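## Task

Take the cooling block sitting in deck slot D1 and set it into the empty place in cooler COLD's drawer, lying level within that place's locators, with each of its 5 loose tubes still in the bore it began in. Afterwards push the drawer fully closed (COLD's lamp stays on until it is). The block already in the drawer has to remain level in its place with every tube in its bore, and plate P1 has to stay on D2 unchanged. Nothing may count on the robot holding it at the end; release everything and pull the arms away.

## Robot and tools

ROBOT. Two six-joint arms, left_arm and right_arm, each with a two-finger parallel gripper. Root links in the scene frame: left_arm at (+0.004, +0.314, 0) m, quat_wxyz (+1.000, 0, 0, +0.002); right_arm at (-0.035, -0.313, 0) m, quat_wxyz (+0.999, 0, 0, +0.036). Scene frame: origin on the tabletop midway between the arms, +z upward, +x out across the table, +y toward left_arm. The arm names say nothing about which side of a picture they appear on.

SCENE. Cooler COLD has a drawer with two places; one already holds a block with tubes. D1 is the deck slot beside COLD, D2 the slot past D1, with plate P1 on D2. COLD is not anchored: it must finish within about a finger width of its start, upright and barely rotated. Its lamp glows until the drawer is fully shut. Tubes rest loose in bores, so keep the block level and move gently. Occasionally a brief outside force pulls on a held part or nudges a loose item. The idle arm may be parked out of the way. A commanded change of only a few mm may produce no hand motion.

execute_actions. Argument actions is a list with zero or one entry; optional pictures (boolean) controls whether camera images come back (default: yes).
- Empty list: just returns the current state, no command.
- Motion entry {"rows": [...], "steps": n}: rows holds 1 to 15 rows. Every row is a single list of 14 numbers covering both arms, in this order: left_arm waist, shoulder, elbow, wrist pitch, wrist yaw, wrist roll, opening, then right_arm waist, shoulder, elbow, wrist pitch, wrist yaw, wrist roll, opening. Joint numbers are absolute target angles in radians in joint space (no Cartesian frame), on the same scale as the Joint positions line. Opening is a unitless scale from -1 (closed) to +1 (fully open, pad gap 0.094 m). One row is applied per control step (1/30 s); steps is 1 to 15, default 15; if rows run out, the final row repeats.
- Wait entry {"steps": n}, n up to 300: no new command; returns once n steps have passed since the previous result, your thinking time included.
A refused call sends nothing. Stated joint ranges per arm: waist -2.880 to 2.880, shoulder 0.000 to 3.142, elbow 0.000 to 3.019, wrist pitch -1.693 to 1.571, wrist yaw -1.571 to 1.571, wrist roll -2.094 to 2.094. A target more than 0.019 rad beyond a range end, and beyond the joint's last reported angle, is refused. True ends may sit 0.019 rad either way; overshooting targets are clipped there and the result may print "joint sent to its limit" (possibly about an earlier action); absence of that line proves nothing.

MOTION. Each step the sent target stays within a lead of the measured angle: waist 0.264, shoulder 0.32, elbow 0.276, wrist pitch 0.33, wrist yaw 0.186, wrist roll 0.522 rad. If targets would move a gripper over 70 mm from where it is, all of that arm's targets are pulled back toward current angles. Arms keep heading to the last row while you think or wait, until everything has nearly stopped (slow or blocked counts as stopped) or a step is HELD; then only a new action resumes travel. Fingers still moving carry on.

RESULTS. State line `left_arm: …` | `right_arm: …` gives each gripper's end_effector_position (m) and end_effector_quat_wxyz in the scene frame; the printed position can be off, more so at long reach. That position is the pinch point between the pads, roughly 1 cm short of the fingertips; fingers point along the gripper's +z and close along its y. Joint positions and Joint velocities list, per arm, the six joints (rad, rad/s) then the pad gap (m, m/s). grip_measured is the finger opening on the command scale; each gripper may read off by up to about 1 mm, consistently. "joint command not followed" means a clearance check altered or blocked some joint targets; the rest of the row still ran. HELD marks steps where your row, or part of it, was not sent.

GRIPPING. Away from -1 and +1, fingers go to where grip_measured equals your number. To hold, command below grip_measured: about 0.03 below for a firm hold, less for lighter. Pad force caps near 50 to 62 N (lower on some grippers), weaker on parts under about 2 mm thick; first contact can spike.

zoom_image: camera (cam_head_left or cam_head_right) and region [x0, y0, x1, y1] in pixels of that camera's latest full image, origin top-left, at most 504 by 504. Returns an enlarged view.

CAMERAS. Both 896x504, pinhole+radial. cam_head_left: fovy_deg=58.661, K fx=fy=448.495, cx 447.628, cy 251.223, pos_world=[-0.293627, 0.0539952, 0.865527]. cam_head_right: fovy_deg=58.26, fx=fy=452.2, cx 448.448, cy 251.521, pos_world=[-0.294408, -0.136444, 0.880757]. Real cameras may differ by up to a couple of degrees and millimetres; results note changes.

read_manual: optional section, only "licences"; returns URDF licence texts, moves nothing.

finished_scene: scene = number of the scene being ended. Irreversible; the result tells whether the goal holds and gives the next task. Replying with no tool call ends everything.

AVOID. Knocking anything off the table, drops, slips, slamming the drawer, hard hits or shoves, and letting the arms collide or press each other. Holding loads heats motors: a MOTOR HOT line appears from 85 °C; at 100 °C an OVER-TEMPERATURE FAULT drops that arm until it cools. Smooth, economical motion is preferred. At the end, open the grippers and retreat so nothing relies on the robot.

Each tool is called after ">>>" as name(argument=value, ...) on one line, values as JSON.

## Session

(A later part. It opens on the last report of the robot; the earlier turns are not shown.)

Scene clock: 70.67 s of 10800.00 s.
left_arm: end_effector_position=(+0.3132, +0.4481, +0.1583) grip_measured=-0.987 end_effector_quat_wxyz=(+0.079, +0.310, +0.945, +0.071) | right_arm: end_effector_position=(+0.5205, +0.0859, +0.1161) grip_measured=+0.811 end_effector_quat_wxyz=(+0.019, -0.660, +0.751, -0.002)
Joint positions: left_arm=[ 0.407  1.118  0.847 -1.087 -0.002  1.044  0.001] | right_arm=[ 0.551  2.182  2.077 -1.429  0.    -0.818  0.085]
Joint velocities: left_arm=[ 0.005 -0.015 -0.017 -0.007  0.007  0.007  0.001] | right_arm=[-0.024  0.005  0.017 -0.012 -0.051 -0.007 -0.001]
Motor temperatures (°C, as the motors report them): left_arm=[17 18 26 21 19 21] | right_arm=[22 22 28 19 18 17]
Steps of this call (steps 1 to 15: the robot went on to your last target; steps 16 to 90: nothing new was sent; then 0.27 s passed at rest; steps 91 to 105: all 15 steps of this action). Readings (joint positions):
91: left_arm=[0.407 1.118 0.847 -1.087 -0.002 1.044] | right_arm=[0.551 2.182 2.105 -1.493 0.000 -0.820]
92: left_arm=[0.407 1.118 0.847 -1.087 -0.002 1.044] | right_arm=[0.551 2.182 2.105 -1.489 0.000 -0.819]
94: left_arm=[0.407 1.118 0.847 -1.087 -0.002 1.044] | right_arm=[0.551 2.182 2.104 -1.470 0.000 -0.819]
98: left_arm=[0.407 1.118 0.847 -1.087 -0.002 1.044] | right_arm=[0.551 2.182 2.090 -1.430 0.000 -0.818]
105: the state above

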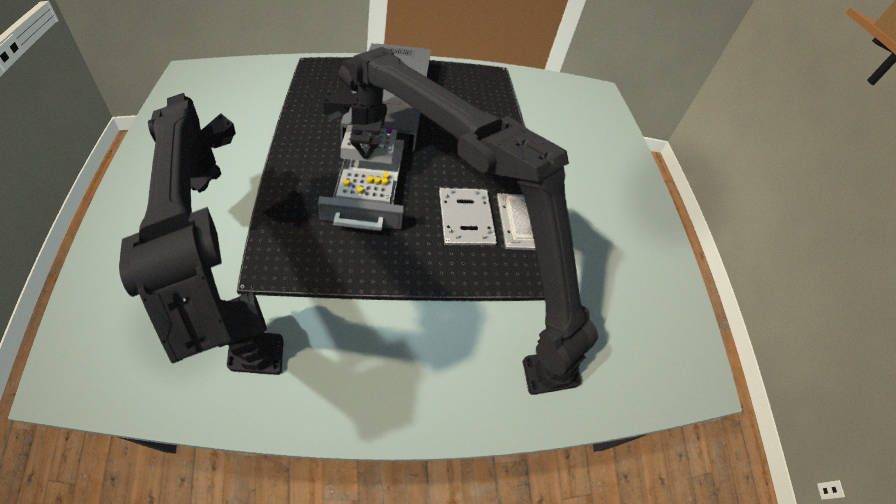

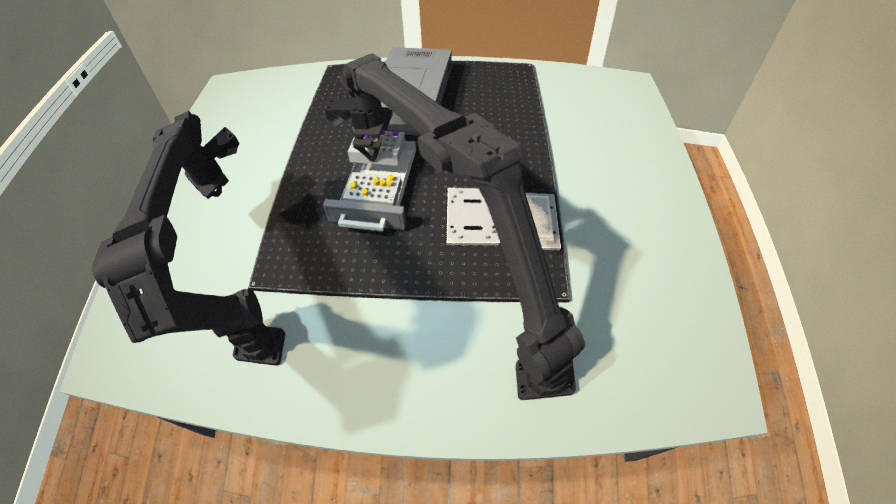

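>>> execute_actions(actions=[{"rows":[[0.4,1.1,0.885,-1.1,0,1.05,-1,0.527,2.105,2.12,-1.44,0,-0.81,0.75],[0.4,1.1,0.885,-1.1,0,1.05,-1,0.527,2.105,2.11,-1.44,0,-0.81,0.75],[0.4,1.1,0.885,-1.1,0,1.05,-1,0.527,2.105,2.1,-1.44,0,-0.81,0.75],[0.4,1.1,0.885,-1.1,0,1.05,-1,0.527,2.105,2.085,-1.44,0,-0.81,0.75]]}])

>>> zoom_image(camera="cam_head_left", region=[300, 90, 440, 230])

>>> zoom_image(camera="cam_head_right", region=[310, 90, 450, 230])

Scene clock: 74.33 s of 10800.00 s.
left_arm: end_effector_position=(+0.3132, +0.4481, +0.1583) grip_measured=-0.987 end_effector_quat_wxyz=(+0.079, +0.310, +0.945, +0.071) | right_arm: end_effector_position=(+0.5145, +0.0745, +0.1020) grip_measured=+0.811 end_effector_quat_wxyz=(-0.001, -0.656, +0.754, +0.000)
Joint positions: left_arm=[ 0.407  1.118  0.847 -1.087 -0.002  1.044  0.001] | right_arm=[ 0.542  2.182  2.04  -1.431 -0.    -0.818  0.085]
Joint velocities: left_arm=[ 0.005 -0.005 -0.017 -0.012 -0.037 -0.037  0.   ] | right_arm=[-0.005 -0.005  0.012 -0.012  0.051 -0.11   0.   ]
Motor temperatures (°C, as the motors report them): left_arm=[17 18 26 21 19 21] | right_arm=[22 22 28 19 18 17]
Steps of this call (steps 1 to 15: the robot went on to your last target; steps 16 to 90: nothing new was sent; then 0.17 s passed at rest; steps 91 to 105: all 15 steps of this action). Readings (joint positions):
91: left_arm=[0.407 1.118 0.847 -1.087 -0.002 1.044] | right_arm=[0.551 2.182 2.077 -1.429 0.000 -0.818]
92: left_arm=[0.407 1.118 0.847 -1.087 -0.002 1.044] | right_arm=[0.550 2.182 2.077 -1.429 0.000 -0.818]
94: left_arm=[0.407 1.118 0.847 -1.087 -0.002 1.044] | right_arm=[0.549 2.182 2.070 -1.429 0.000 -0.818]
98: left_arm=[0.407 1.118 0.847 -1.087 -0.002 1.044] | right_arm=[0.546 2.182 2.048 -1.429 -0.000 -0.818]
105: the state above

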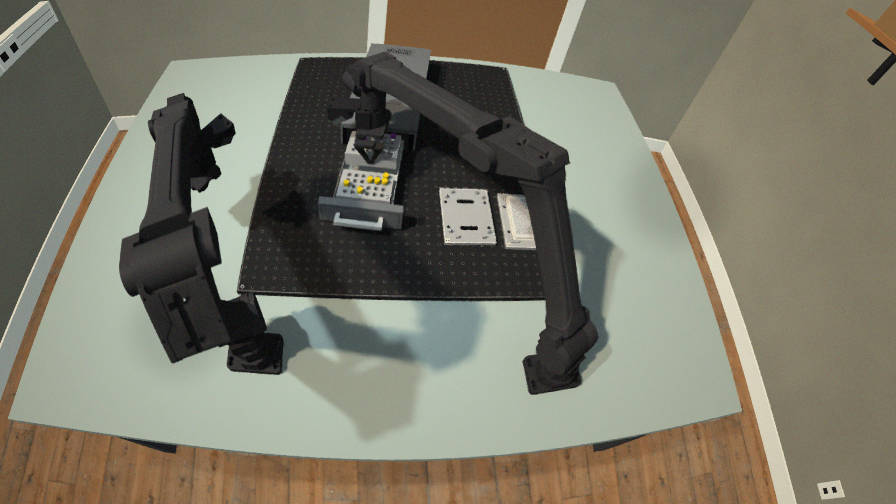

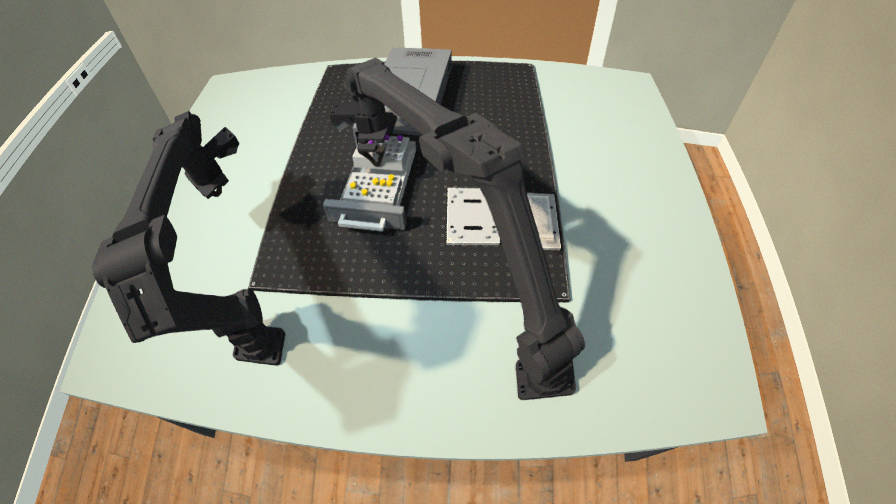

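Region (300, 90, 440, 230) of cam_head_left's 896x504 image, scaled by 3.600, with more detail than that image has.

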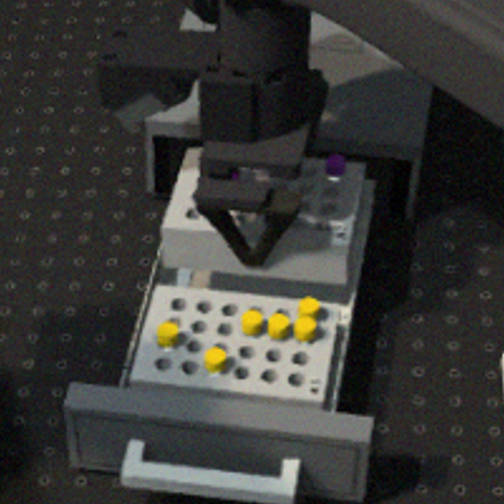

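Region (310, 90, 450, 230) of cam_head_right's 896x504 image, scaled by 3.600, with more detail than that image has.

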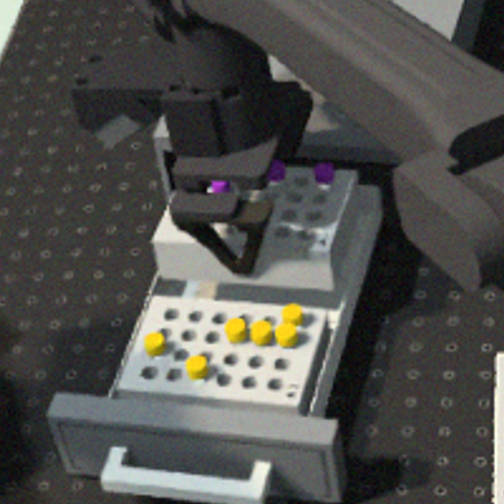

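>>> execute_actions(actions=[{"rows":[[0.4,1.1,0.885,-1.1,0,1.05,-1,0.54,2.12,2.07,-1.41,0,-0.82,0.75],[0.4,1.1,0.885,-1.1,0,1.05,-1,0.54,2.13,2.06,-1.4,0,-0.82,0.75],[0.4,1.1,0.885,-1.1,0,1.05,-1,0.54,2.14,2.05,-1.385,0,-0.82,0.75],[0.4,1.1,0.885,-1.1,0,1.05,-1,0.54,2.14,2.045,-1.37,0,-0.82,0.75]]}])

>>> zoom_image(camera="cam_head_left", region=[300, 90, 440, 230])

Scene clock: 76.80 s of 10800.00 s.
left_arm: end_effector_position=(+0.3132, +0.4481, +0.1583) grip_measured=-0.987 end_effector_quat_wxyz=(+0.079, +0.310, +0.945, +0.071) | right_arm: end_effector_position=(+0.5150, +0.0748, +0.0798) grip_measured=+0.811 end_effector_quat_wxyz=(-0.000, -0.656, +0.754, +0.000)
Joint positions: left_arm=[ 0.407  1.118  0.847 -1.087 -0.002  1.044  0.001] | right_arm=[ 0.542  2.194  2.003 -1.381 -0.    -0.818  0.085]
Joint velocities: left_arm=[-0.015 -0.015 -0.007  0.002 -0.051 -0.007 -0.   ] | right_arm=[ 0.005  0.005 -0.017  0.002 -0.022 -0.022  0.   ]
Motor temperatures (°C, as the motors report them): left_arm=[17 18 26 21 19 21] | right_arm=[22 23 27 19 18 17]
Steps of this call (steps 1 to 15: the robot went on to your last target; steps 16 to 59: nothing new was sent; steps 60 to 74: all 15 steps of this action). Readings (joint positions):
60: left_arm=[0.407 1.118 0.847 -1.087 -0.002 1.044] | right_arm=[0.542 2.182 2.038 -1.429 -0.000 -0.818]
61: left_arm=[0.407 1.118 0.847 -1.087 -0.002 1.044] | right_arm=[0.542 2.182 2.036 -1.424 -0.000 -0.818]
63: left_arm=[0.407 1.118 0.847 -1.087 -0.002 1.044] | right_arm=[0.542 2.182 2.026 -1.404 -0.000 -0.818]
67: left_arm=[0.407 1.118 0.847 -1.087 -0.002 1.044] | right_arm=[0.542 2.187 2.009 -1.381 -0.000 -0.818]
74: the state above

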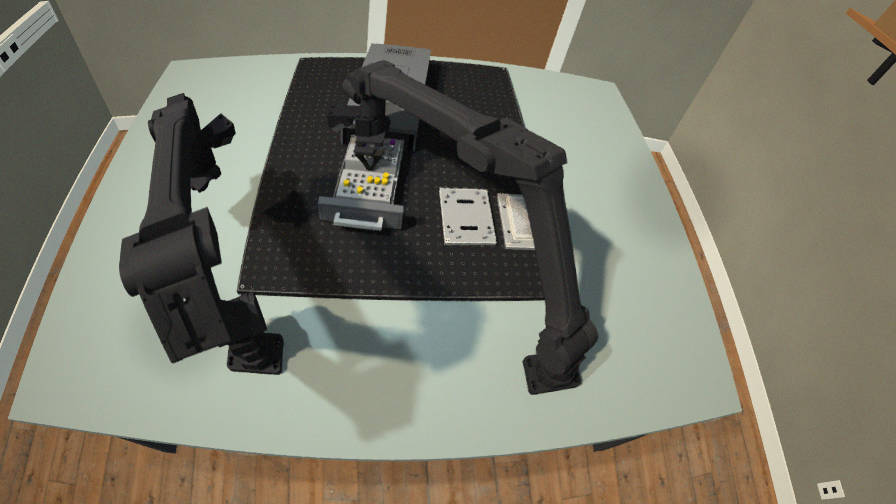

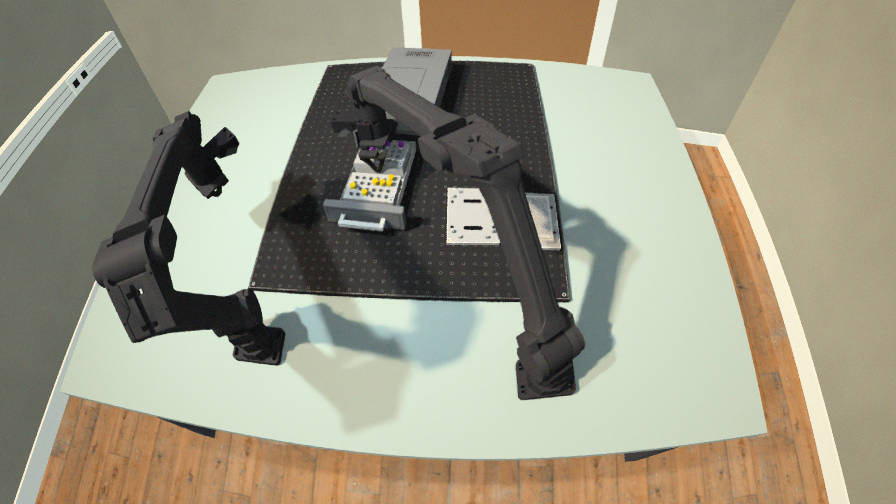

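Region (300, 90, 440, 230) of cam_head_left's 896x504 image, scaled by 3.600, with more detail than that image has.

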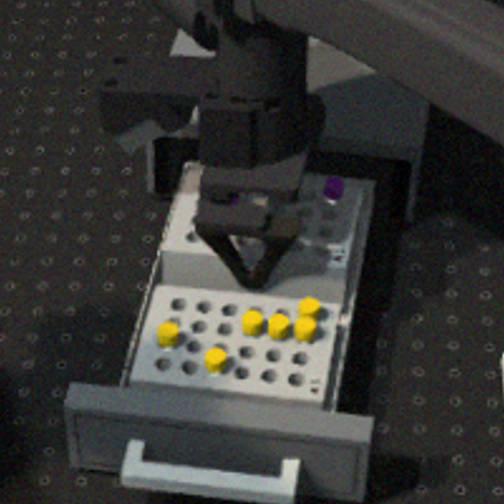

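>>> execute_actions(actions=[{"rows":[[0.4,1.1,0.885,-1.1,0,1.05,-1,0.525,2.155,2.045,-1.36,0,-0.82,0.75],[0.4,1.1,0.885,-1.1,0,1.05,-1,0.525,2.16,2.045,-1.36,0,-0.82,0.75],[0.4,1.1,0.885,-1.1,0,1.05,-1,0.525,2.165,2.045,-1.36,0,-0.82,0.75],[0.4,1.1,0.885,-1.1,0,1.05,-1,0.525,2.18,2.045,-1.355,0,-0.82,0.75]]}])

>>> zoom_image(camera="cam_head_left", region=[300, 90, 440, 230])

Scene clock: 78.90 s of 10800.00 s.
left_arm: end_effector_position=(+0.3132, +0.4481, +0.1583) grip_measured=-0.987 end_effector_quat_wxyz=(+0.079, +0.310, +0.945, +0.071) | right_arm: end_effector_position=(+0.5183, +0.0761, +0.0643) grip_measured=+0.811 end_effector_quat_wxyz=(-0.002, -0.656, +0.755, +0.003)
Joint positions: left_arm=[ 0.407  1.118  0.847 -1.087 -0.002  1.044  0.001] | right_arm=[ 0.54   2.218  2.003 -1.361 -0.005 -0.818  0.085]
Joint velocities: left_arm=[-0.005 -0.015 -0.017  0.007 -0.022 -0.051 -0.001] | right_arm=[-0.015 -0.005 -0.017  0.002  0.007 -0.022  0.001]
Motor temperatures (°C, as the motors report them): left_arm=[17 18 26 21 19 21] | right_arm=[22 23 27 19 18 17]
Steps of this call (steps 1 to 15: the robot went on to your last target; steps 16 to 48: nothing new was sent; steps 49 to 63: all 15 steps of this action). Readings (joint positions):
49: left_arm=[0.407 1.118 0.847 -1.087 -0.002 1.044] | right_arm=[0.542 2.195 2.003 -1.378 -0.000 -0.818]
50: left_arm=[0.407 1.118 0.847 -1.087 -0.002 1.044] | right_arm=[0.542 2.196 2.003 -1.376 -0.000 -0.818]
52: left_arm=[0.407 1.118 0.847 -1.087 -0.002 1.044] | right_arm=[0.542 2.199 2.003 -1.371 -0.000 -0.818]
56: left_arm=[0.407 1.118 0.847 -1.087 -0.002 1.044] | right_arm=[0.542 2.215 2.003 -1.364 -0.000 -0.818]
63: the state above

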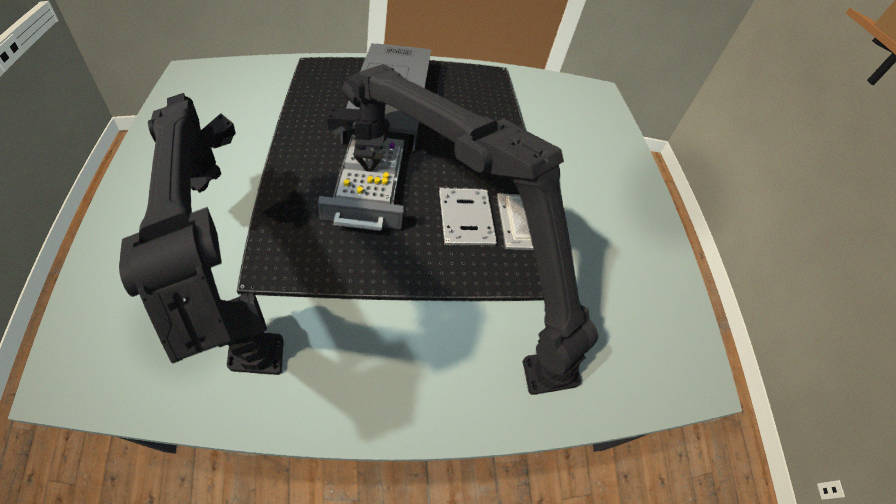

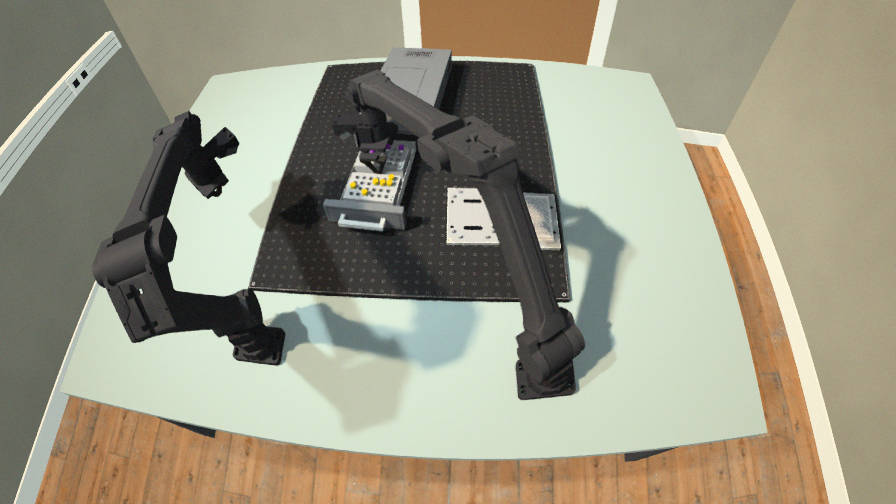

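Region (300, 90, 440, 230) of cam_head_left's 896x504 image, scaled by 3.600, with more detail than that image has.

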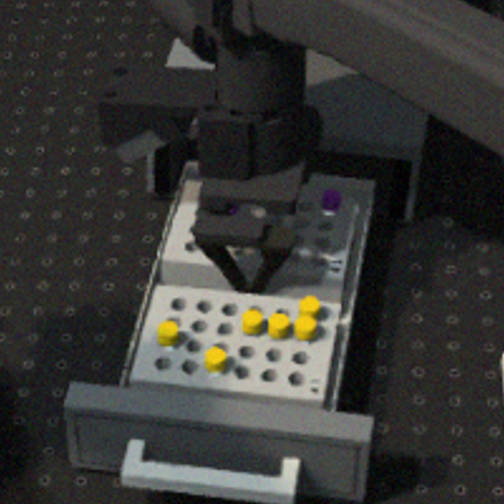

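The block has landed. I'm releasing it and withdrawing to check how it sits.

>>> execute_actions(actions=[{"rows":[[0.4,1.1,0.885,-1.1,0,1.05,-1,0.54,2.2,2.03,-1.36,0,-0.82,0.75],[0.4,1.1,0.885,-1.1,0,1.05,-1,0.54,2.21,2.03,-1.36,0,-0.82,0.75],[0.4,1.1,0.885,-1.1,0,1.05,-1,0.54,2.215,2.03,-1.36,0,-0.82,0.75],[0.4,1.1,0.885,-1.1,0,1.05,-1,0.54,2.215,2.03,-1.36,0,-0.82,0.75],[0.4,1.1,0.885,-1.1,0,1.05,-1,0.54,2.215,2.03,-1.36,0,-0.82,0.75],[0.4,1.1,0.885,-1.1,0,1.05,-1,0.54,2.215,2.03,-1.36,0,-0.82,0.84],[0.4,1.1,0.885,-1.1,0,1.05,-1,0.54,2.215,2.03,-1.36,0,-0.82,0.93]]}], pictures=false)

>>> execute_actions(actions=[{"rows":[[0.4,1.1,0.885,-1.1,0,1.05,-1,0.54,2.17,2.03,-1.38,0,-0.82,0.93],[0.4,1.1,0.885,-1.1,0,1.05,-1,0.54,2.15,2.03,-1.385,0,-0.82,0.93],[0.4,1.1,0.885,-1.1,0,1.05,-1,0.54,2.13,2.03,-1.39,0,-0.82,0.93],[0.4,1.1,0.885,-1.1,0,1.05,-1,0.54,2.08,2.03,-1.4,0,-0.82,0.93]]}], pictures=false)

>>> execute_actions(actions=[{"rows":[[0.4,1.1,0.885,-1.1,0,1.05,-1,0.2,1.8,1.8,-1.45,0,-0.82,0.93]]}])

>>> zoom_image(camera="cam_head_left", region=[320, 115, 420, 215])

>>> zoom_image(camera="cam_head_right", region=[330, 115, 430, 215])

Scene clock: 83.63 s of 10800.00 s.
left_arm: end_effector_position=(+0.3132, +0.4481, +0.1583) grip_measured=-0.987 end_effector_quat_wxyz=(+0.079, +0.310, +0.945, +0.071) | right_arm: end_effector_position=(+0.5185, +0.0757, +0.0638) grip_measured=+0.927 end_effector_quat_wxyz=(-0.003, -0.656, +0.755, +0.002)
Joint positions: left_arm=[ 0.407  1.118  0.847 -1.087 -0.002  1.044  0.001] | right_arm=[ 0.54   2.219  2.003 -1.361 -0.003 -0.818  0.091]
Joint velocities: left_arm=[-0.005 -0.005  0.012 -0.002  0.022  0.037 -0.   ] | right_arm=[-0.005 -0.015 -0.002 -0.002  0.007 -0.007  0.001]
Motor temperatures (°C, as the motors report them): left_arm=[17 18 26 21 19 21] | right_arm=[22 23 27 19 18 17]
Steps of this call (steps 1 to 15: the robot went on to your last target; steps 16 to 90: nothing new was sent; then 1.23 s passed at rest; steps 91 to 105: all 15 steps of this action). Readings (joint positions):
91: left_arm=[0.407 1.118 0.847 -1.087 -0.002 1.044] | right_arm=[0.540 2.218 2.003 -1.361 -0.005 -0.818]
92: left_arm=[0.407 1.118 0.847 -1.087 -0.002 1.044] | right_arm=[0.540 2.218 2.003 -1.361 -0.005 -0.818]
94: left_arm=[0.407 1.118 0.847 -1.087 -0.002 1.044] | right_arm=[0.540 2.219 2.003 -1.361 -0.005 -0.818]
98: left_arm=[0.407 1.118 0.847 -1.087 -0.002 1.044] | right_arm=[0.540 2.219 2.003 -1.361 -0.003 -0.818]
105: the state above

Scene clock: 84.13 s of 10800.00 s.
left_arm: end_effector_position=(+0.3132, +0.4481, +0.1583) grip_measured=-0.987 end_effector_quat_wxyz=(+0.079, +0.310, +0.945, +0.071) | right_arm: end_effector_position=(+0.5152, +0.0732, +0.1614) grip_measured=+0.927 end_effector_quat_wxyz=(+0.058, -0.655, +0.754, -0.005)
Joint positions: left_arm=[ 0.407  1.118  0.847 -1.087 -0.002  1.044  0.001] | right_arm=[ 0.54   2.069  2.003 -1.389 -0.002 -0.818  0.091]
Joint velocities: left_arm=[ 0.005 -0.015 -0.022  0.002  0.125  0.022  0.   ] | right_arm=[-0.015 -0.112  0.017 -0.002  0.051  0.051  0.   ]
Motor temperatures (°C, as the motors report them): left_arm=[17 18 26 21 19 21] | right_arm=[22 23 27 19 18 17]
Steps of this call (steps 1 to 15: all 15 steps of this action). Readings (joint positions):
1: left_arm=[0.407 1.118 0.847 -1.087 -0.002 1.044] | right_arm=[0.540 2.218 2.003 -1.362 -0.002 -0.818]
2: left_arm=[0.407 1.118 0.847 -1.087 -0.002 1.044] | right_arm=[0.540 2.216 2.003 -1.366 -0.002 -0.818]
4: left_arm=[0.407 1.118 0.847 -1.087 -0.002 1.044] | right_arm=[0.540 2.205 2.003 -1.376 -0.002 -0.818]
8: left_arm=[0.407 1.118 0.847 -1.087 -0.002 1.044] | right_arm=[0.540 2.154 2.003 -1.386 -0.002 -0.818]
15: the state above

Scene clock: 84.63 s of 10800.00 s.
left_arm: end_effector_position=(+0.3132, +0.4481, +0.1583) grip_measured=-0.987 end_effector_quat_wxyz=(+0.079, +0.310, +0.945, +0.071) | right_arm: end_effector_position=(+0.5309, -0.1292, +0.2079) grip_measured=+0.927 end_effector_quat_wxyz=(+0.040, -0.536, +0.843, -0.009)
Joint positions: left_arm=[ 0.407  1.118  0.847 -1.087 -0.002  1.044  0.001] | right_arm=[ 0.242  1.856  1.799 -1.432 -0.002 -0.818  0.091]
Joint velocities: left_arm=[ 0.005 -0.005 -0.007  0.002 -0.037  0.037  0.001] | right_arm=[-0.855 -0.386 -0.115 -0.115  0.007 -0.022 -0.   ]
Motor temperatures (°C, as the motors report them): left_arm=[17 18 26 21 19 21] | right_arm=[22 23 27 19 18 17]
Steps of this call (steps 1 to 15: all 15 steps of this action). Readings (joint positions):
1: left_arm=[0.407 1.118 0.847 -1.087 -0.002 1.044] | right_arm=[0.536 2.058 1.992 -1.388 -0.003 -0.818]
2: left_arm=[0.407 1.118 0.847 -1.087 -0.002 1.044] | right_arm=[0.532 2.042 1.966 -1.390 -0.003 -0.818]
4: left_arm=[0.407 1.118 0.847 -1.087 -0.002 1.044] | right_arm=[0.512 2.007 1.914 -1.398 -0.003 -0.818]
8: left_arm=[0.407 1.118 0.847 -1.087 -0.002 1.044] | right_arm=[0.437 1.947 1.850 -1.411 -0.003 -0.818]
15: the state above

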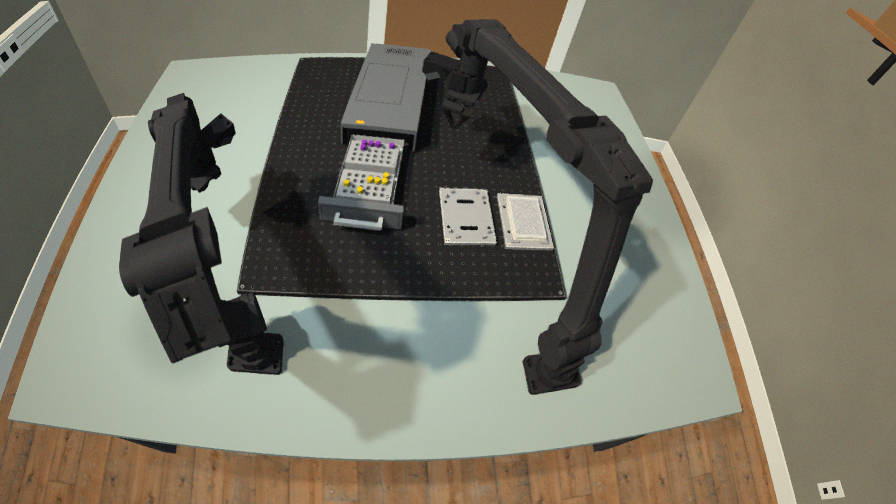

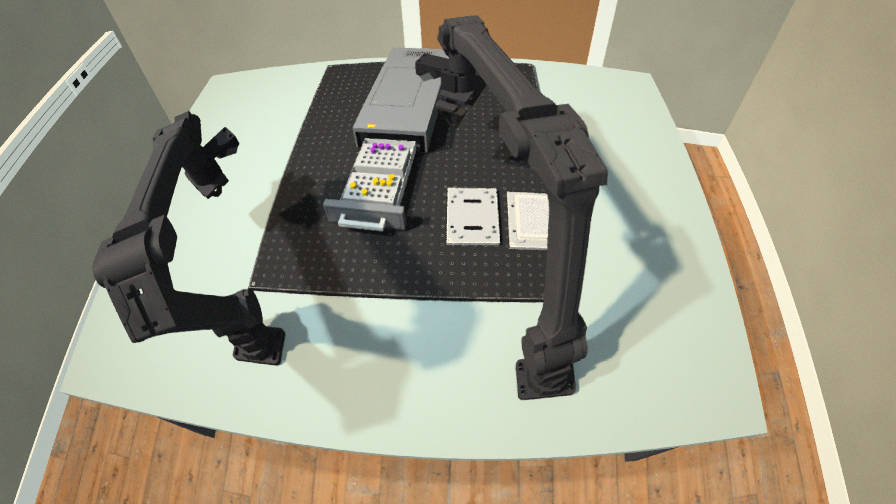

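Region (320, 115, 420, 215) of cam_head_left's 896x504 image, scaled by 5.040, with more detail than that image has.

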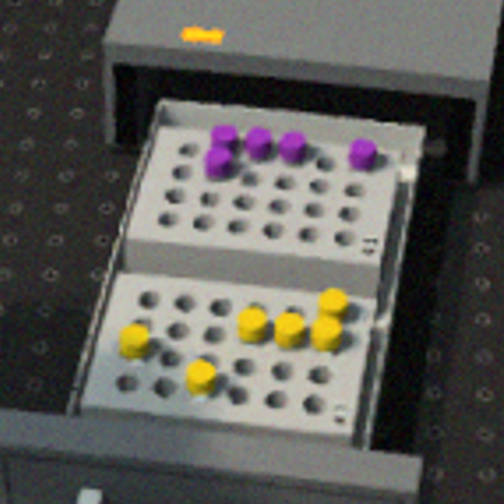

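Region (330, 115, 430, 215) of cam_head_right's 896x504 image, scaled by 5.040, with more detail than that image has.

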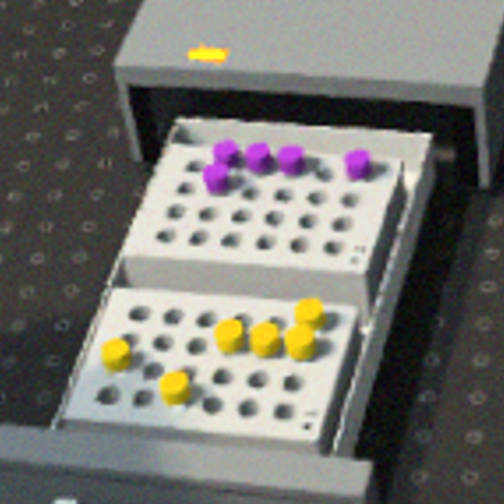

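>>> execute_actions(actions=[{"rows":[[-0.72,1.0,0.7,-1.1,0,1.0,-1,-0.1,1.5,1.4,-1.4,0,-0.5,0.93]]}], pictures=false)

>>> execute_actions(actions=[{"steps":10}], pictures=false)

>>> execute_actions(actions=[{"rows":[[-0.72,1.1,0.66,-1,0,1.0,-1,-0.1,1.5,1.4,-1.4,0,-0.5,0.93],[-0.72,1.15,0.64,-0.95,0,1.0,-1,-0.1,1.5,1.4,-1.4,0,-0.5,0.93],[-0.72,1.19,0.63,-0.9,0,1.0,-1,-0.1,1.5,1.4,-1.4,0,-0.5,0.93],[-0.72,1.23,0.625,-0.8,0,1.0,-1,-0.1,1.5,1.4,-1.4,0,-0.5,0.93]]}])

Scene clock: 88.60 s of 10800.00 s.
left_arm: end_effector_position=(+0.2176, +0.1192, +0.1317) grip_measured=-0.987 end_effector_quat_wxyz=(+0.089, +0.764, +0.639, +0.009) | right_arm: end_effector_position=(+0.4182, -0.3445, +0.2245) grip_measured=+0.928 end_effector_quat_wxyz=(+0.021, -0.233, +0.972, -0.008)
Joint positions: left_arm=[-0.736  1.019  0.713 -1.086  0.007  1.014  0.001] | right_arm=[-0.14   1.502  1.39  -1.414  0.003 -0.537  0.091]
Joint velocities: left_arm=[-1.079 -0.015  0.002 -0.012  0.022 -0.051 -0.   ] | right_arm=[ 0.005 -0.122 -0.002  0.002  0.051  0.227  0.   ]
Motor temperatures (°C, as the motors report them): left_arm=[17 18 26 21 19 21] | right_arm=[22 23 27 19 18 17]
Steps of this call (steps 1 to 30: the robot went on to your last target; steps 31 to 90: nothing new was sent; then 0.47 s passed at rest; steps 91 to 105: all 15 steps of this action). Readings (joint positions):
91: left_arm=[0.391 1.112 0.836 -1.085 -0.009 1.038] | right_arm=[0.187 1.790 1.777 -1.431 -0.000 -0.799]
92: left_arm=[0.351 1.097 0.815 -1.084 -0.009 1.034] | right_arm=[0.180 1.769 1.738 -1.423 -0.001 -0.778]
94: left_arm=[0.222 1.061 0.761 -1.084 -0.008 1.028] | right_arm=[0.150 1.717 1.648 -1.421 -0.002 -0.739]
98: left_arm=[-0.131 1.021 0.713 -1.086 -0.002 1.019] | right_arm=[0.037 1.609 1.479 -1.418 -0.002 -0.655]
105: the state above

Scene clock: 88.93 s of 10800.00 s.
left_arm: end_effector_position=(+0.2208, +0.1227, +0.1321) grip_measured=-0.987 end_effector_quat_wxyz=(+0.089, +0.759, +0.645, +0.012) | right_arm: end_effector_position=(+0.4188, -0.3314, +0.2258) grip_measured=+0.928 end_effector_quat_wxyz=(+0.023, -0.234, +0.972, -0.007)
Joint positions: left_arm=[-0.723  1.017  0.713 -1.086  0.001  1.012  0.001] | right_arm=[-0.111  1.499  1.39  -1.413  0.002 -0.511  0.091]
Joint velocities: left_arm=[-0.005  0.005  0.007 -0.017 -0.022 -0.051  0.   ] | right_arm=[-0.015 -0.005  0.007 -0.002  0.051  0.007 -0.001]
Motor temperatures (°C, as the motors report them): left_arm=[17 18 26 21 19 21] | right_arm=[22 23 26 19 18 17]
Steps of this call (steps 1 to 10: the robot went on to your last target). Readings (joint positions):
1: left_arm=[-0.759 1.019 0.713 -1.086 0.007 1.014] | right_arm=[-0.138 1.500 1.390 -1.414 0.003 -0.531]
2: left_arm=[-0.762 1.018 0.713 -1.086 0.007 1.014] | right_arm=[-0.134 1.499 1.390 -1.413 0.003 -0.527]
4: left_arm=[-0.747 1.018 0.713 -1.086 0.004 1.013] | right_arm=[-0.124 1.499 1.390 -1.413 0.003 -0.520]
8: left_arm=[-0.724 1.017 0.713 -1.086 0.001 1.012] | right_arm=[-0.112 1.499 1.390 -1.413 0.002 -0.513]
10: the state above

Scene clock: 89.43 s of 10800.00 s.
left_arm: end_effector_position=(+0.2354, +0.1099, +0.0444) grip_measured=-0.987 end_effector_quat_wxyz=(+0.064, +0.760, +0.647, +0.009) | right_arm: end_effector_position=(+0.4188, -0.3314, +0.2258) grip_measured=+0.928 end_effector_quat_wxyz=(+0.023, -0.232, +0.972, -0.007)
Joint positions: left_arm=[-0.723  1.249  0.625 -0.817  0.001  1.011  0.001] | right_arm=[-0.111  1.499  1.39  -1.413  0.002 -0.508  0.091]
Joint velocities: left_arm=[-0.005 -0.063 -0.012  0.012 -0.007  0.007  0.   ] | right_arm=[-0.005  0.005 -0.007 -0.007 -0.007  0.051 -0.   ]
Motor temperatures (°C, as the motors report them): left_arm=[17 18 26 21 19 21] | right_arm=[22 23 26 19 18 17]
Steps of this call (steps 1 to 15: all 15 steps of this action). Readings (joint positions):
1: left_arm=[-0.723 1.021 0.708 -1.071 0.001 1.012] | right_arm=[-0.111 1.499 1.390 -1.413 0.002 -0.510]
2: left_arm=[-0.723 1.033 0.697 -1.037 0.001 1.012] | right_arm=[-0.111 1.499 1.390 -1.413 0.002 -0.510]
4: left_arm=[-0.723 1.093 0.670 -0.942 0.001 1.012] | right_arm=[-0.111 1.499 1.390 -1.413 0.002 -0.509]
8: left_arm=[-0.723 1.240 0.638 -0.827 0.001 1.011] | right_arm=[-0.111 1.499 1.390 -1.413 0.002 -0.508]
15: the state above

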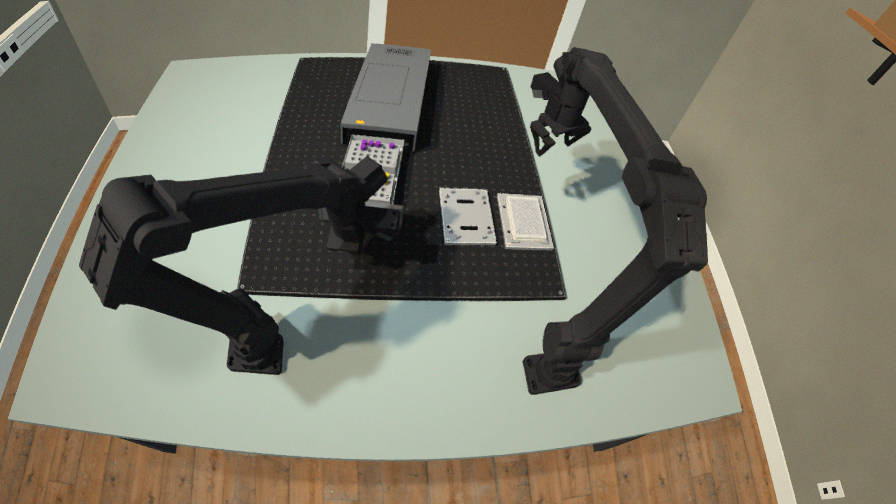

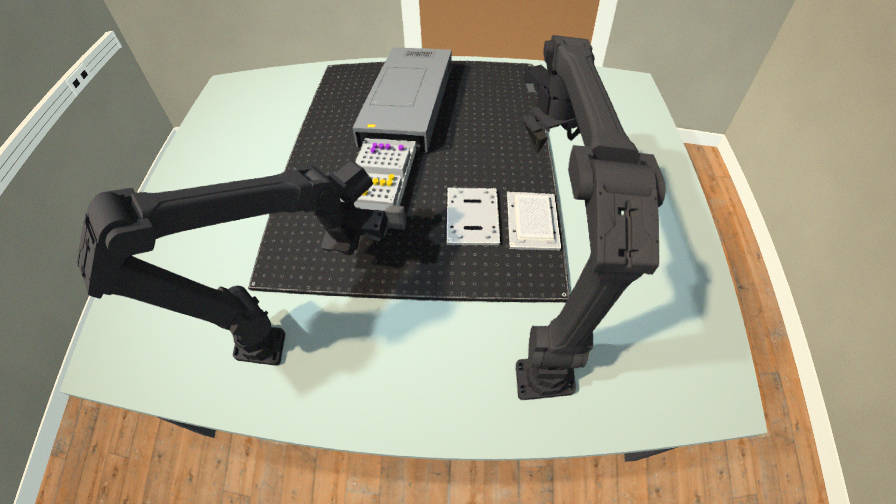

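>>> execute_actions(actions=[{"rows":[[-0.7,1.26,0.69,-0.79,0,1.03,-1,-0.1,1.5,1.4,-1.4,0,-0.5,0.93],[-0.685,1.275,0.705,-0.79,0,1.04,-1,-0.1,1.5,1.4,-1.4,0,-0.5,0.93],[-0.67,1.29,0.72,-0.79,0,1.05,-1,-0.1,1.5,1.4,-1.4,0,-0.5,0.93],[-0.66,1.305,0.735,-0.79,0,1.06,-1,-0.1,1.5,1.4,-1.4,0,-0.5,0.93],[-0.65,1.32,0.75,-0.79,0,1.07,-1,-0.1,1.5,1.4,-1.4,0,-0.5,0.93],[-0.64,1.335,0.765,-0.79,0,1.08,-1,-0.1,1.5,1.4,-1.4,0,-0.5,0.93],[-0.63,1.35,0.78,-0.79,0,1.09,-1,-0.1,1.5,1.4,-1.4,0,-0.5,0.93],[-0.62,1.37,0.8,-0.79,0,1.1,-1,-0.1,1.5,1.4,-1.4,0,-0.5,0.93],[-0.61,1.39,0.82,-0.79,0,1.11,-1,-0.1,1.5,1.4,-1.4,0,-0.5,0.93],[-0.6,1.41,0.84,-0.79,0,1.12,-1,-0.1,1.5,1.4,-1.4,0,-0.5,0.93],[-0.59,1.43,0.86,-0.79,0,1.13,-1,-0.1,1.5,1.4,-1.4,0,-0.5,0.93],[-0.58,1.45,0.88,-0.79,0,1.14,-1,-0.1,1.5,1.4,-1.4,0,-0.5,0.93],[-0.57,1.47,0.9,-0.79,0,1.15,-1,-0.1,1.5,1.4,-1.4,0,-0.5,0.93],[-0.56,1.49,0.92,-0.79,0,1.16,-1,-0.1,1.5,1.4,-1.4,0,-0.5,0.93],[-0.55,1.51,0.945,-0.79,0,1.17,-1,-0.1,1.5,1.4,-1.4,0,-0.5,0.93]]}], pictures=false)

>>> execute_actions(actions=[{"rows":[[-0.54,1.53,0.965,-0.79,0,1.18,-1,-0.1,1.5,1.4,-1.4,0,-0.5,0.93],[-0.53,1.55,0.99,-0.79,0,1.19,-1,-0.1,1.5,1.4,-1.4,0,-0.5,0.93],[-0.52,1.57,1.015,-0.79,0,1.2,-1,-0.1,1.5,1.4,-1.4,0,-0.5,0.93],[-0.51,1.59,1.035,-0.79,0,1.2,-1,-0.1,1.5,1.4,-1.4,0,-0.5,0.93],[-0.5,1.61,1.06,-0.79,0,1.21,-1,-0.1,1.5,1.4,-1.4,0,-0.5,0.93],[-0.495,1.63,1.085,-0.79,0,1.22,-1,-0.1,1.5,1.4,-1.4,0,-0.5,0.93],[-0.485,1.65,1.11,-0.79,0,1.23,-1,-0.1,1.5,1.4,-1.4,0,-0.5,0.93],[-0.48,1.67,1.135,-0.79,0,1.23,-1,-0.1,1.5,1.4,-1.4,0,-0.5,0.93],[-0.47,1.69,1.16,-0.79,0,1.24,-1,-0.1,1.5,1.4,-1.4,0,-0.5,0.93],[-0.465,1.71,1.185,-0.79,0,1.24,-1,-0.1,1.5,1.4,-1.4,0,-0.5,0.93],[-0.46,1.73,1.21,-0.79,0,1.25,-1,-0.1,1.5,1.4,-1.4,0,-0.5,0.93],[-0.45,1.75,1.235,-0.79,0,1.25,-1,-0.1,1.5,1.4,-1.4,0,-0.5,0.93]]}])

Scene clock: 97.07 s of 10800.00 s.
left_arm: end_effector_position=(+0.3279, +0.0993, +0.0489) grip_measured=-0.989 end_effector_quat_wxyz=(+0.066, +0.749, +0.659, +0.015) | right_arm: end_effector_position=(+0.4188, -0.3314, +0.2258) grip_measured=+0.928 end_effector_quat_wxyz=(+0.023, -0.232, +0.972, -0.007)
Joint positions: left_arm=[-0.584  1.452  0.832 -0.815  0.007  1.116  0.001] | right_arm=[-0.111  1.499  1.39  -1.413  0.002 -0.508  0.091]
Joint velocities: left_arm=[ 0.298  0.63   0.623 -0.017 -0.007  0.33   0.001] | right_arm=[-0.015  0.005 -0.002 -0.002 -0.007 -0.007 -0.   ]
Motor temperatures (°C, as the motors report them): left_arm=[17 18 25 21 19 21] | right_arm=[22 22 26 19 18 17]
Steps of this call (steps 1 to 15: the robot went on to your last target; steps 16 to 90: nothing new was sent; then 4.13 s passed at rest; steps 91 to 105: all 15 steps of this action). Readings (joint positions):
91: left_arm=[-0.722 1.248 0.626 -0.814 0.001 1.012] | right_arm=[-0.111 1.499 1.390 -1.413 0.002 -0.508]
92: left_arm=[-0.717 1.248 0.628 -0.813 0.001 1.015] | right_arm=[-0.111 1.499 1.390 -1.413 0.002 -0.508]
94: left_arm=[-0.697 1.258 0.643 -0.812 0.001 1.026] | right_arm=[-0.111 1.499 1.390 -1.413 0.002 -0.508]
98: left_arm=[-0.644 1.314 0.712 -0.810 0.001 1.055] | right_arm=[-0.111 1.499 1.390 -1.413 0.002 -0.508]
105: the state above

Scene clock: 97.57 s of 10800.00 s.
left_arm: end_effector_position=(+0.4802, +0.0818, +0.0551) grip_measured=-0.989 end_effector_quat_wxyz=(+0.103, +0.739, +0.664, +0.041) | right_arm: end_effector_position=(+0.4188, -0.3314, +0.2258) grip_measured=+0.928 end_effector_quat_wxyz=(+0.023, -0.232, +0.972, -0.007)
Joint positions: left_arm=[-0.455  1.731  1.184 -0.802  0.001  1.226  0.001] | right_arm=[-0.111  1.499  1.39  -1.413  0.002 -0.507  0.091]
Joint velocities: left_arm=[ 0.112  0.161  0.242  0.1    0.051  0.095 -0.   ] | right_arm=[-0.005 -0.024 -0.002  0.017  0.007  0.022 -0.002]
Motor temperatures (°C, as the motors report them): left_arm=[17 18 25 21 19 21] | right_arm=[22 22 26 19 18 17]
Steps of this call (steps 1 to 15: all 15 steps of this action). Readings (joint positions):
1: left_arm=[-0.574 1.474 0.855 -0.815 0.006 1.126] | right_arm=[-0.111 1.499 1.390 -1.413 0.002 -0.508]
2: left_arm=[-0.563 1.495 0.878 -0.815 0.006 1.136] | right_arm=[-0.111 1.499 1.390 -1.413 0.002 -0.507]
4: left_arm=[-0.541 1.538 0.927 -0.815 0.005 1.154] | right_arm=[-0.111 1.499 1.390 -1.413 0.002 -0.507]
8: left_arm=[-0.502 1.617 1.028 -0.813 0.004 1.188] | right_arm=[-0.111 1.499 1.390 -1.413 0.002 -0.507]
15: the state above

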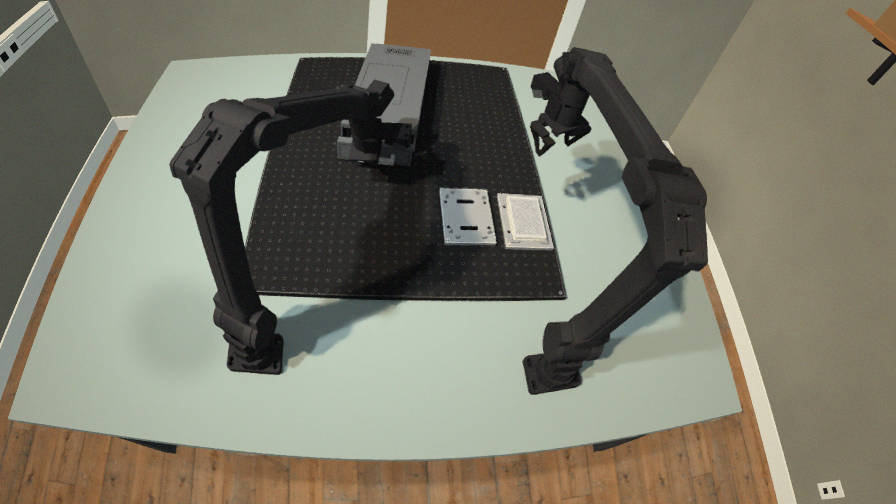

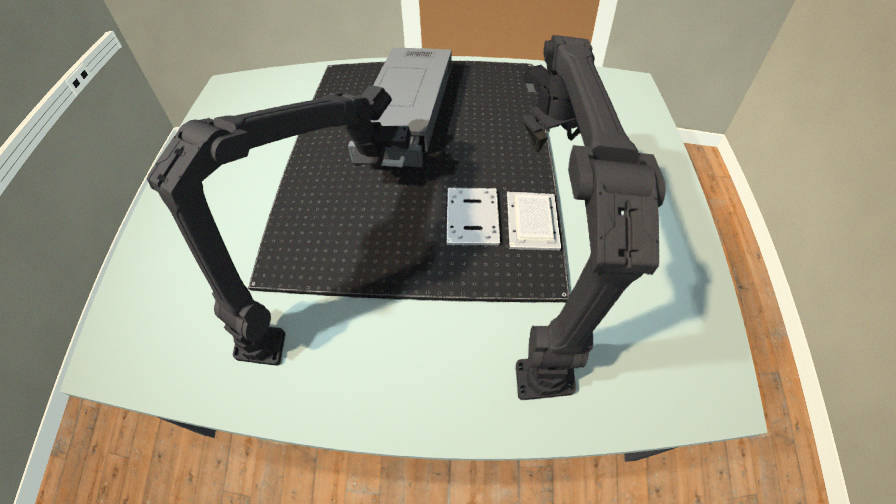

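>>> execute_actions(actions=[{"rows":[[-0.44,1.77,1.235,-0.77,0,1.26,-1,-0.1,1.5,1.4,-1.4,0,-0.5,0.93],[-0.44,1.77,1.235,-0.75,0,1.26,-1,-0.1,1.5,1.4,-1.4,0,-0.5,0.93],[-0.435,1.775,1.235,-0.73,0,1.26,-1,-0.1,1.5,1.4,-1.4,0,-0.5,0.93],[-0.435,1.78,1.235,-0.71,0,1.26,-1,-0.1,1.5,1.4,-1.4,0,-0.5,0.93],[-0.43,1.78,1.235,-0.69,0,1.26,-1,-0.1,1.5,1.4,-1.4,0,-0.5,0.93],[-0.43,1.785,1.235,-0.675,0,1.26,-1,-0.1,1.5,1.4,-1.4,0,-0.5,0.93],[-0.425,1.785,1.235,-0.66,0,1.26,-1,-0.1,1.5,1.4,-1.4,0,-0.5,0.93],[-0.425,1.79,1.235,-0.645,0,1.26,-1,-0.1,1.5,1.4,-1.4,0,-0.5,0.93],[-0.42,1.79,1.235,-0.63,0,1.26,-1,-0.1,1.5,1.4,-1.4,0,-0.5,0.93],[-0.42,1.79,1.235,-0.61,0,1.26,-1,-0.1,1.5,1.4,-1.4,0,-0.5,0.93]]}])

>>> execute_actions(actions=[{"rows":[[-0.3,1.5,0.95,-0.75,0,1.26,-1,-0.1,1.5,1.4,-1.4,0,-0.5,0.93]]}])

Scene clock: 100.37 s of 10800.00 s.
left_arm: end_effector_position=(+0.5237, +0.0800, +0.0530) grip_measured=-0.989 end_effector_quat_wxyz=(+0.167, +0.729, +0.660, +0.072) | right_arm: end_effector_position=(+0.4188, -0.3314, +0.2258) grip_measured=+0.928 end_effector_quat_wxyz=(+0.023, -0.232, +0.972, -0.007)
Joint positions: left_arm=[-0.424  1.762  1.19  -0.632  0.002  1.247  0.001] | right_arm=[-0.111  1.499  1.39  -1.413  0.002 -0.507  0.091]
Joint velocities: left_arm=[-0.024  0.005 -0.007 -0.002 -0.022 -0.007 -0.001] | right_arm=[-0.015 -0.005  0.002 -0.012  0.007 -0.154  0.001]
Motor temperatures (°C, as the motors report them): left_arm=[17 18 25 21 19 21] | right_arm=[22 22 26 19 18 17]
Steps of this call (steps 1 to 30: the robot went on to your last target; steps 31 to 69: nothing new was sent; steps 70 to 84: all 15 steps of this action). Readings (joint positions):
70: left_arm=[-0.450 1.735 1.190 -0.797 0.001 1.240] | right_arm=[-0.111 1.499 1.390 -1.413 0.002 -0.507]
71: left_arm=[-0.450 1.735 1.190 -0.789 0.001 1.242] | right_arm=[-0.111 1.499 1.390 -1.413 0.002 -0.507]
73: left_arm=[-0.448 1.738 1.190 -0.761 0.001 1.244] | right_arm=[-0.111 1.499 1.390 -1.413 0.002 -0.507]
77: left_arm=[-0.440 1.750 1.190 -0.691 0.001 1.246] | right_arm=[-0.111 1.499 1.390 -1.413 0.002 -0.507]
84: the state above

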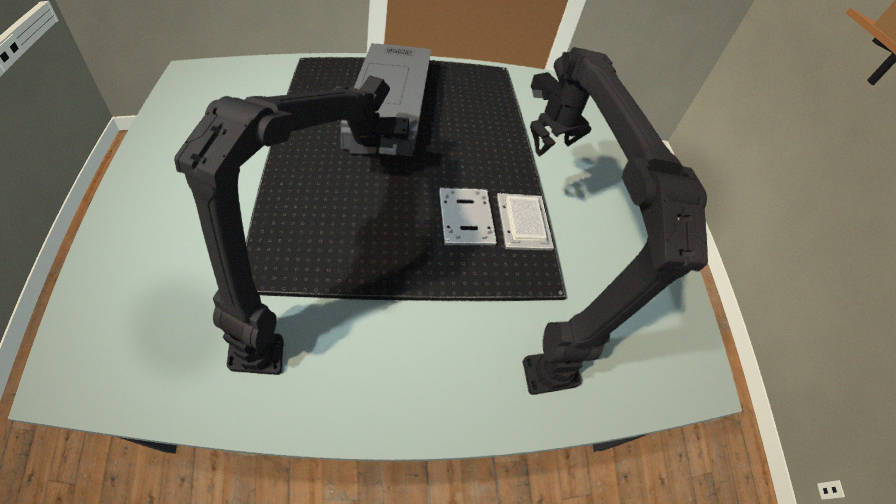

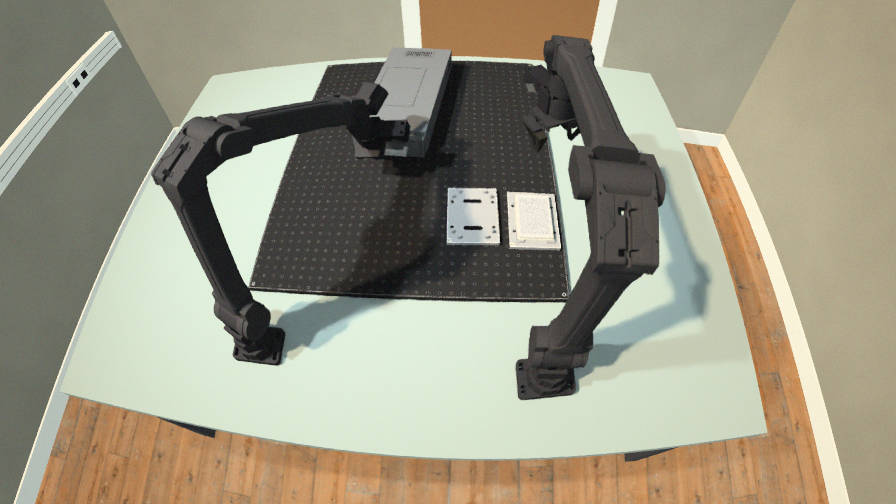

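Scene clock: 100.87 s of 10800.00 s.
left_arm: end_effector_position=(+0.4392, +0.1849, +0.0822) grip_measured=-0.989 end_effector_quat_wxyz=(+0.127, +0.688, +0.712, +0.067) | right_arm: end_effector_position=(+0.4188, -0.3314, +0.2258) grip_measured=+0.928 end_effector_quat_wxyz=(+0.023, -0.232, +0.972, -0.007)
Joint positions: left_arm=[-0.291  1.483  0.945 -0.745 -0.001  1.249  0.001] | right_arm=[-0.111  1.499  1.39  -1.413  0.002 -0.507  0.091]
Joint velocities: left_arm=[-0.063 -0.015 -0.002 -0.002  0.022 -0.007 -0.   ] | right_arm=[-0.005 -0.005 -0.017 -0.002 -0.037 -0.081  0.   ]
Motor temperatures (°C, as the motors report them): left_arm=[17 18 25 21 19 21] | right_arm=[22 22 26 19 18 17]
Steps of this call (steps 1 to 15: all 15 steps of this action). Readings (joint positions):
1: left_arm=[-0.420 1.753 1.175 -0.634 0.003 1.247] | right_arm=[-0.111 1.499 1.390 -1.413 0.002 -0.507]
2: left_arm=[-0.413 1.729 1.142 -0.644 0.003 1.247] | right_arm=[-0.111 1.499 1.390 -1.413 0.002 -0.507]
4: left_arm=[-0.384 1.660 1.056 -0.679 0.003 1.247] | right_arm=[-0.111 1.499 1.390 -1.413 0.002 -0.507]
8: left_arm=[-0.298 1.522 0.946 -0.742 -0.001 1.249] | right_arm=[-0.111 1.499 1.390 -1.413 0.002 -0.507]
15: the state above

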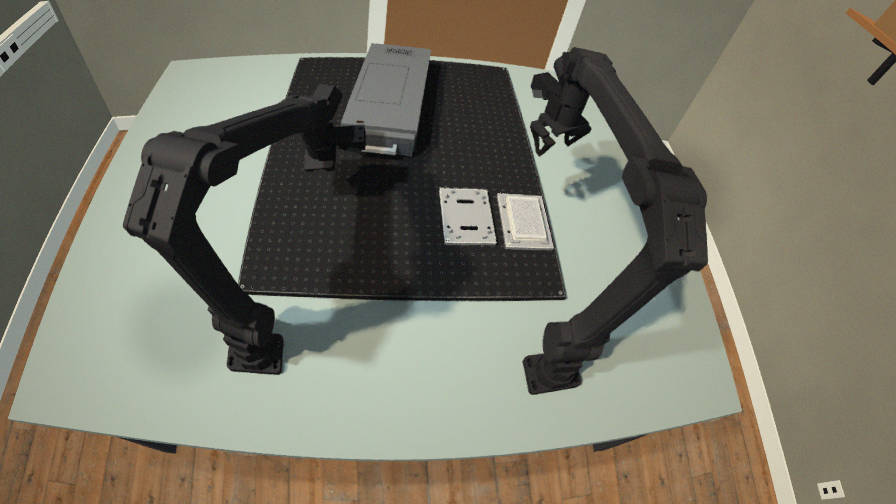

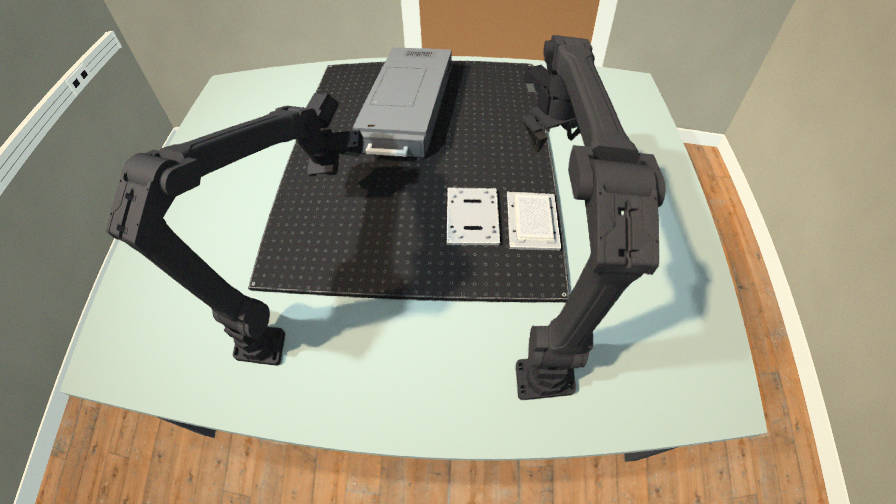

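>>> execute_actions(actions=[{"rows":[[0.1,1.3,0.95,-0.9,0,1.26,-1,-0.1,1.5,1.4,-1.4,0,-0.5,0.93]]}], pictures=false)

>>> finished_scene(scene=1)

Scene clock: 102.50 s of 10800.00 s.
left_arm: end_effector_position=(+0.4238, +0.3694, +0.1506) grip_measured=-0.989 end_effector_quat_wxyz=(+0.128, +0.523, +0.836, +0.108) | right_arm: end_effector_position=(+0.4188, -0.3314, +0.2258) grip_measured=+0.928 end_effector_quat_wxyz=(+0.023, -0.232, +0.972, -0.007)
Joint positions: left_arm=[ 0.128  1.293  0.944 -0.885 -0.003  1.249  0.001] | right_arm=[-0.111  1.499  1.39  -1.413  0.002 -0.507  0.091]
Joint velocities: left_arm=[-0.298 -0.005  0.002 -0.012  0.051 -0.051 -0.001] | right_arm=[-0.005 -0.015 -0.002 -0.002 -0.022 -0.037 -0.001]
Motor temperatures (°C, as the motors report them): left_arm=[17 18 25 21 19 21] | right_arm=[22 22 26 19 18 17]
Steps of this call (steps 1 to 15: the robot went on to your last target; steps 16 to 34: nothing new was sent; steps 35 to 49: all 15 steps of this action). Readings (joint positions):
35: left_arm=[-0.284 1.478 0.945 -0.758 0.004 1.249] | right_arm=[-0.111 1.499 1.390 -1.413 0.002 -0.507]
36: left_arm=[-0.264 1.469 0.945 -0.781 0.005 1.249] | right_arm=[-0.111 1.499 1.390 -1.413 0.002 -0.507]
38: left_arm=[-0.190 1.440 0.944 -0.816 0.005 1.249] | right_arm=[-0.111 1.499 1.390 -1.413 0.002 -0.507]
42: left_arm=[0.014 1.366 0.944 -0.859 0.003 1.249] | right_arm=[-0.111 1.499 1.390 -1.413 0.002 -0.507]
49: the state above

The scene is finished: the task was done.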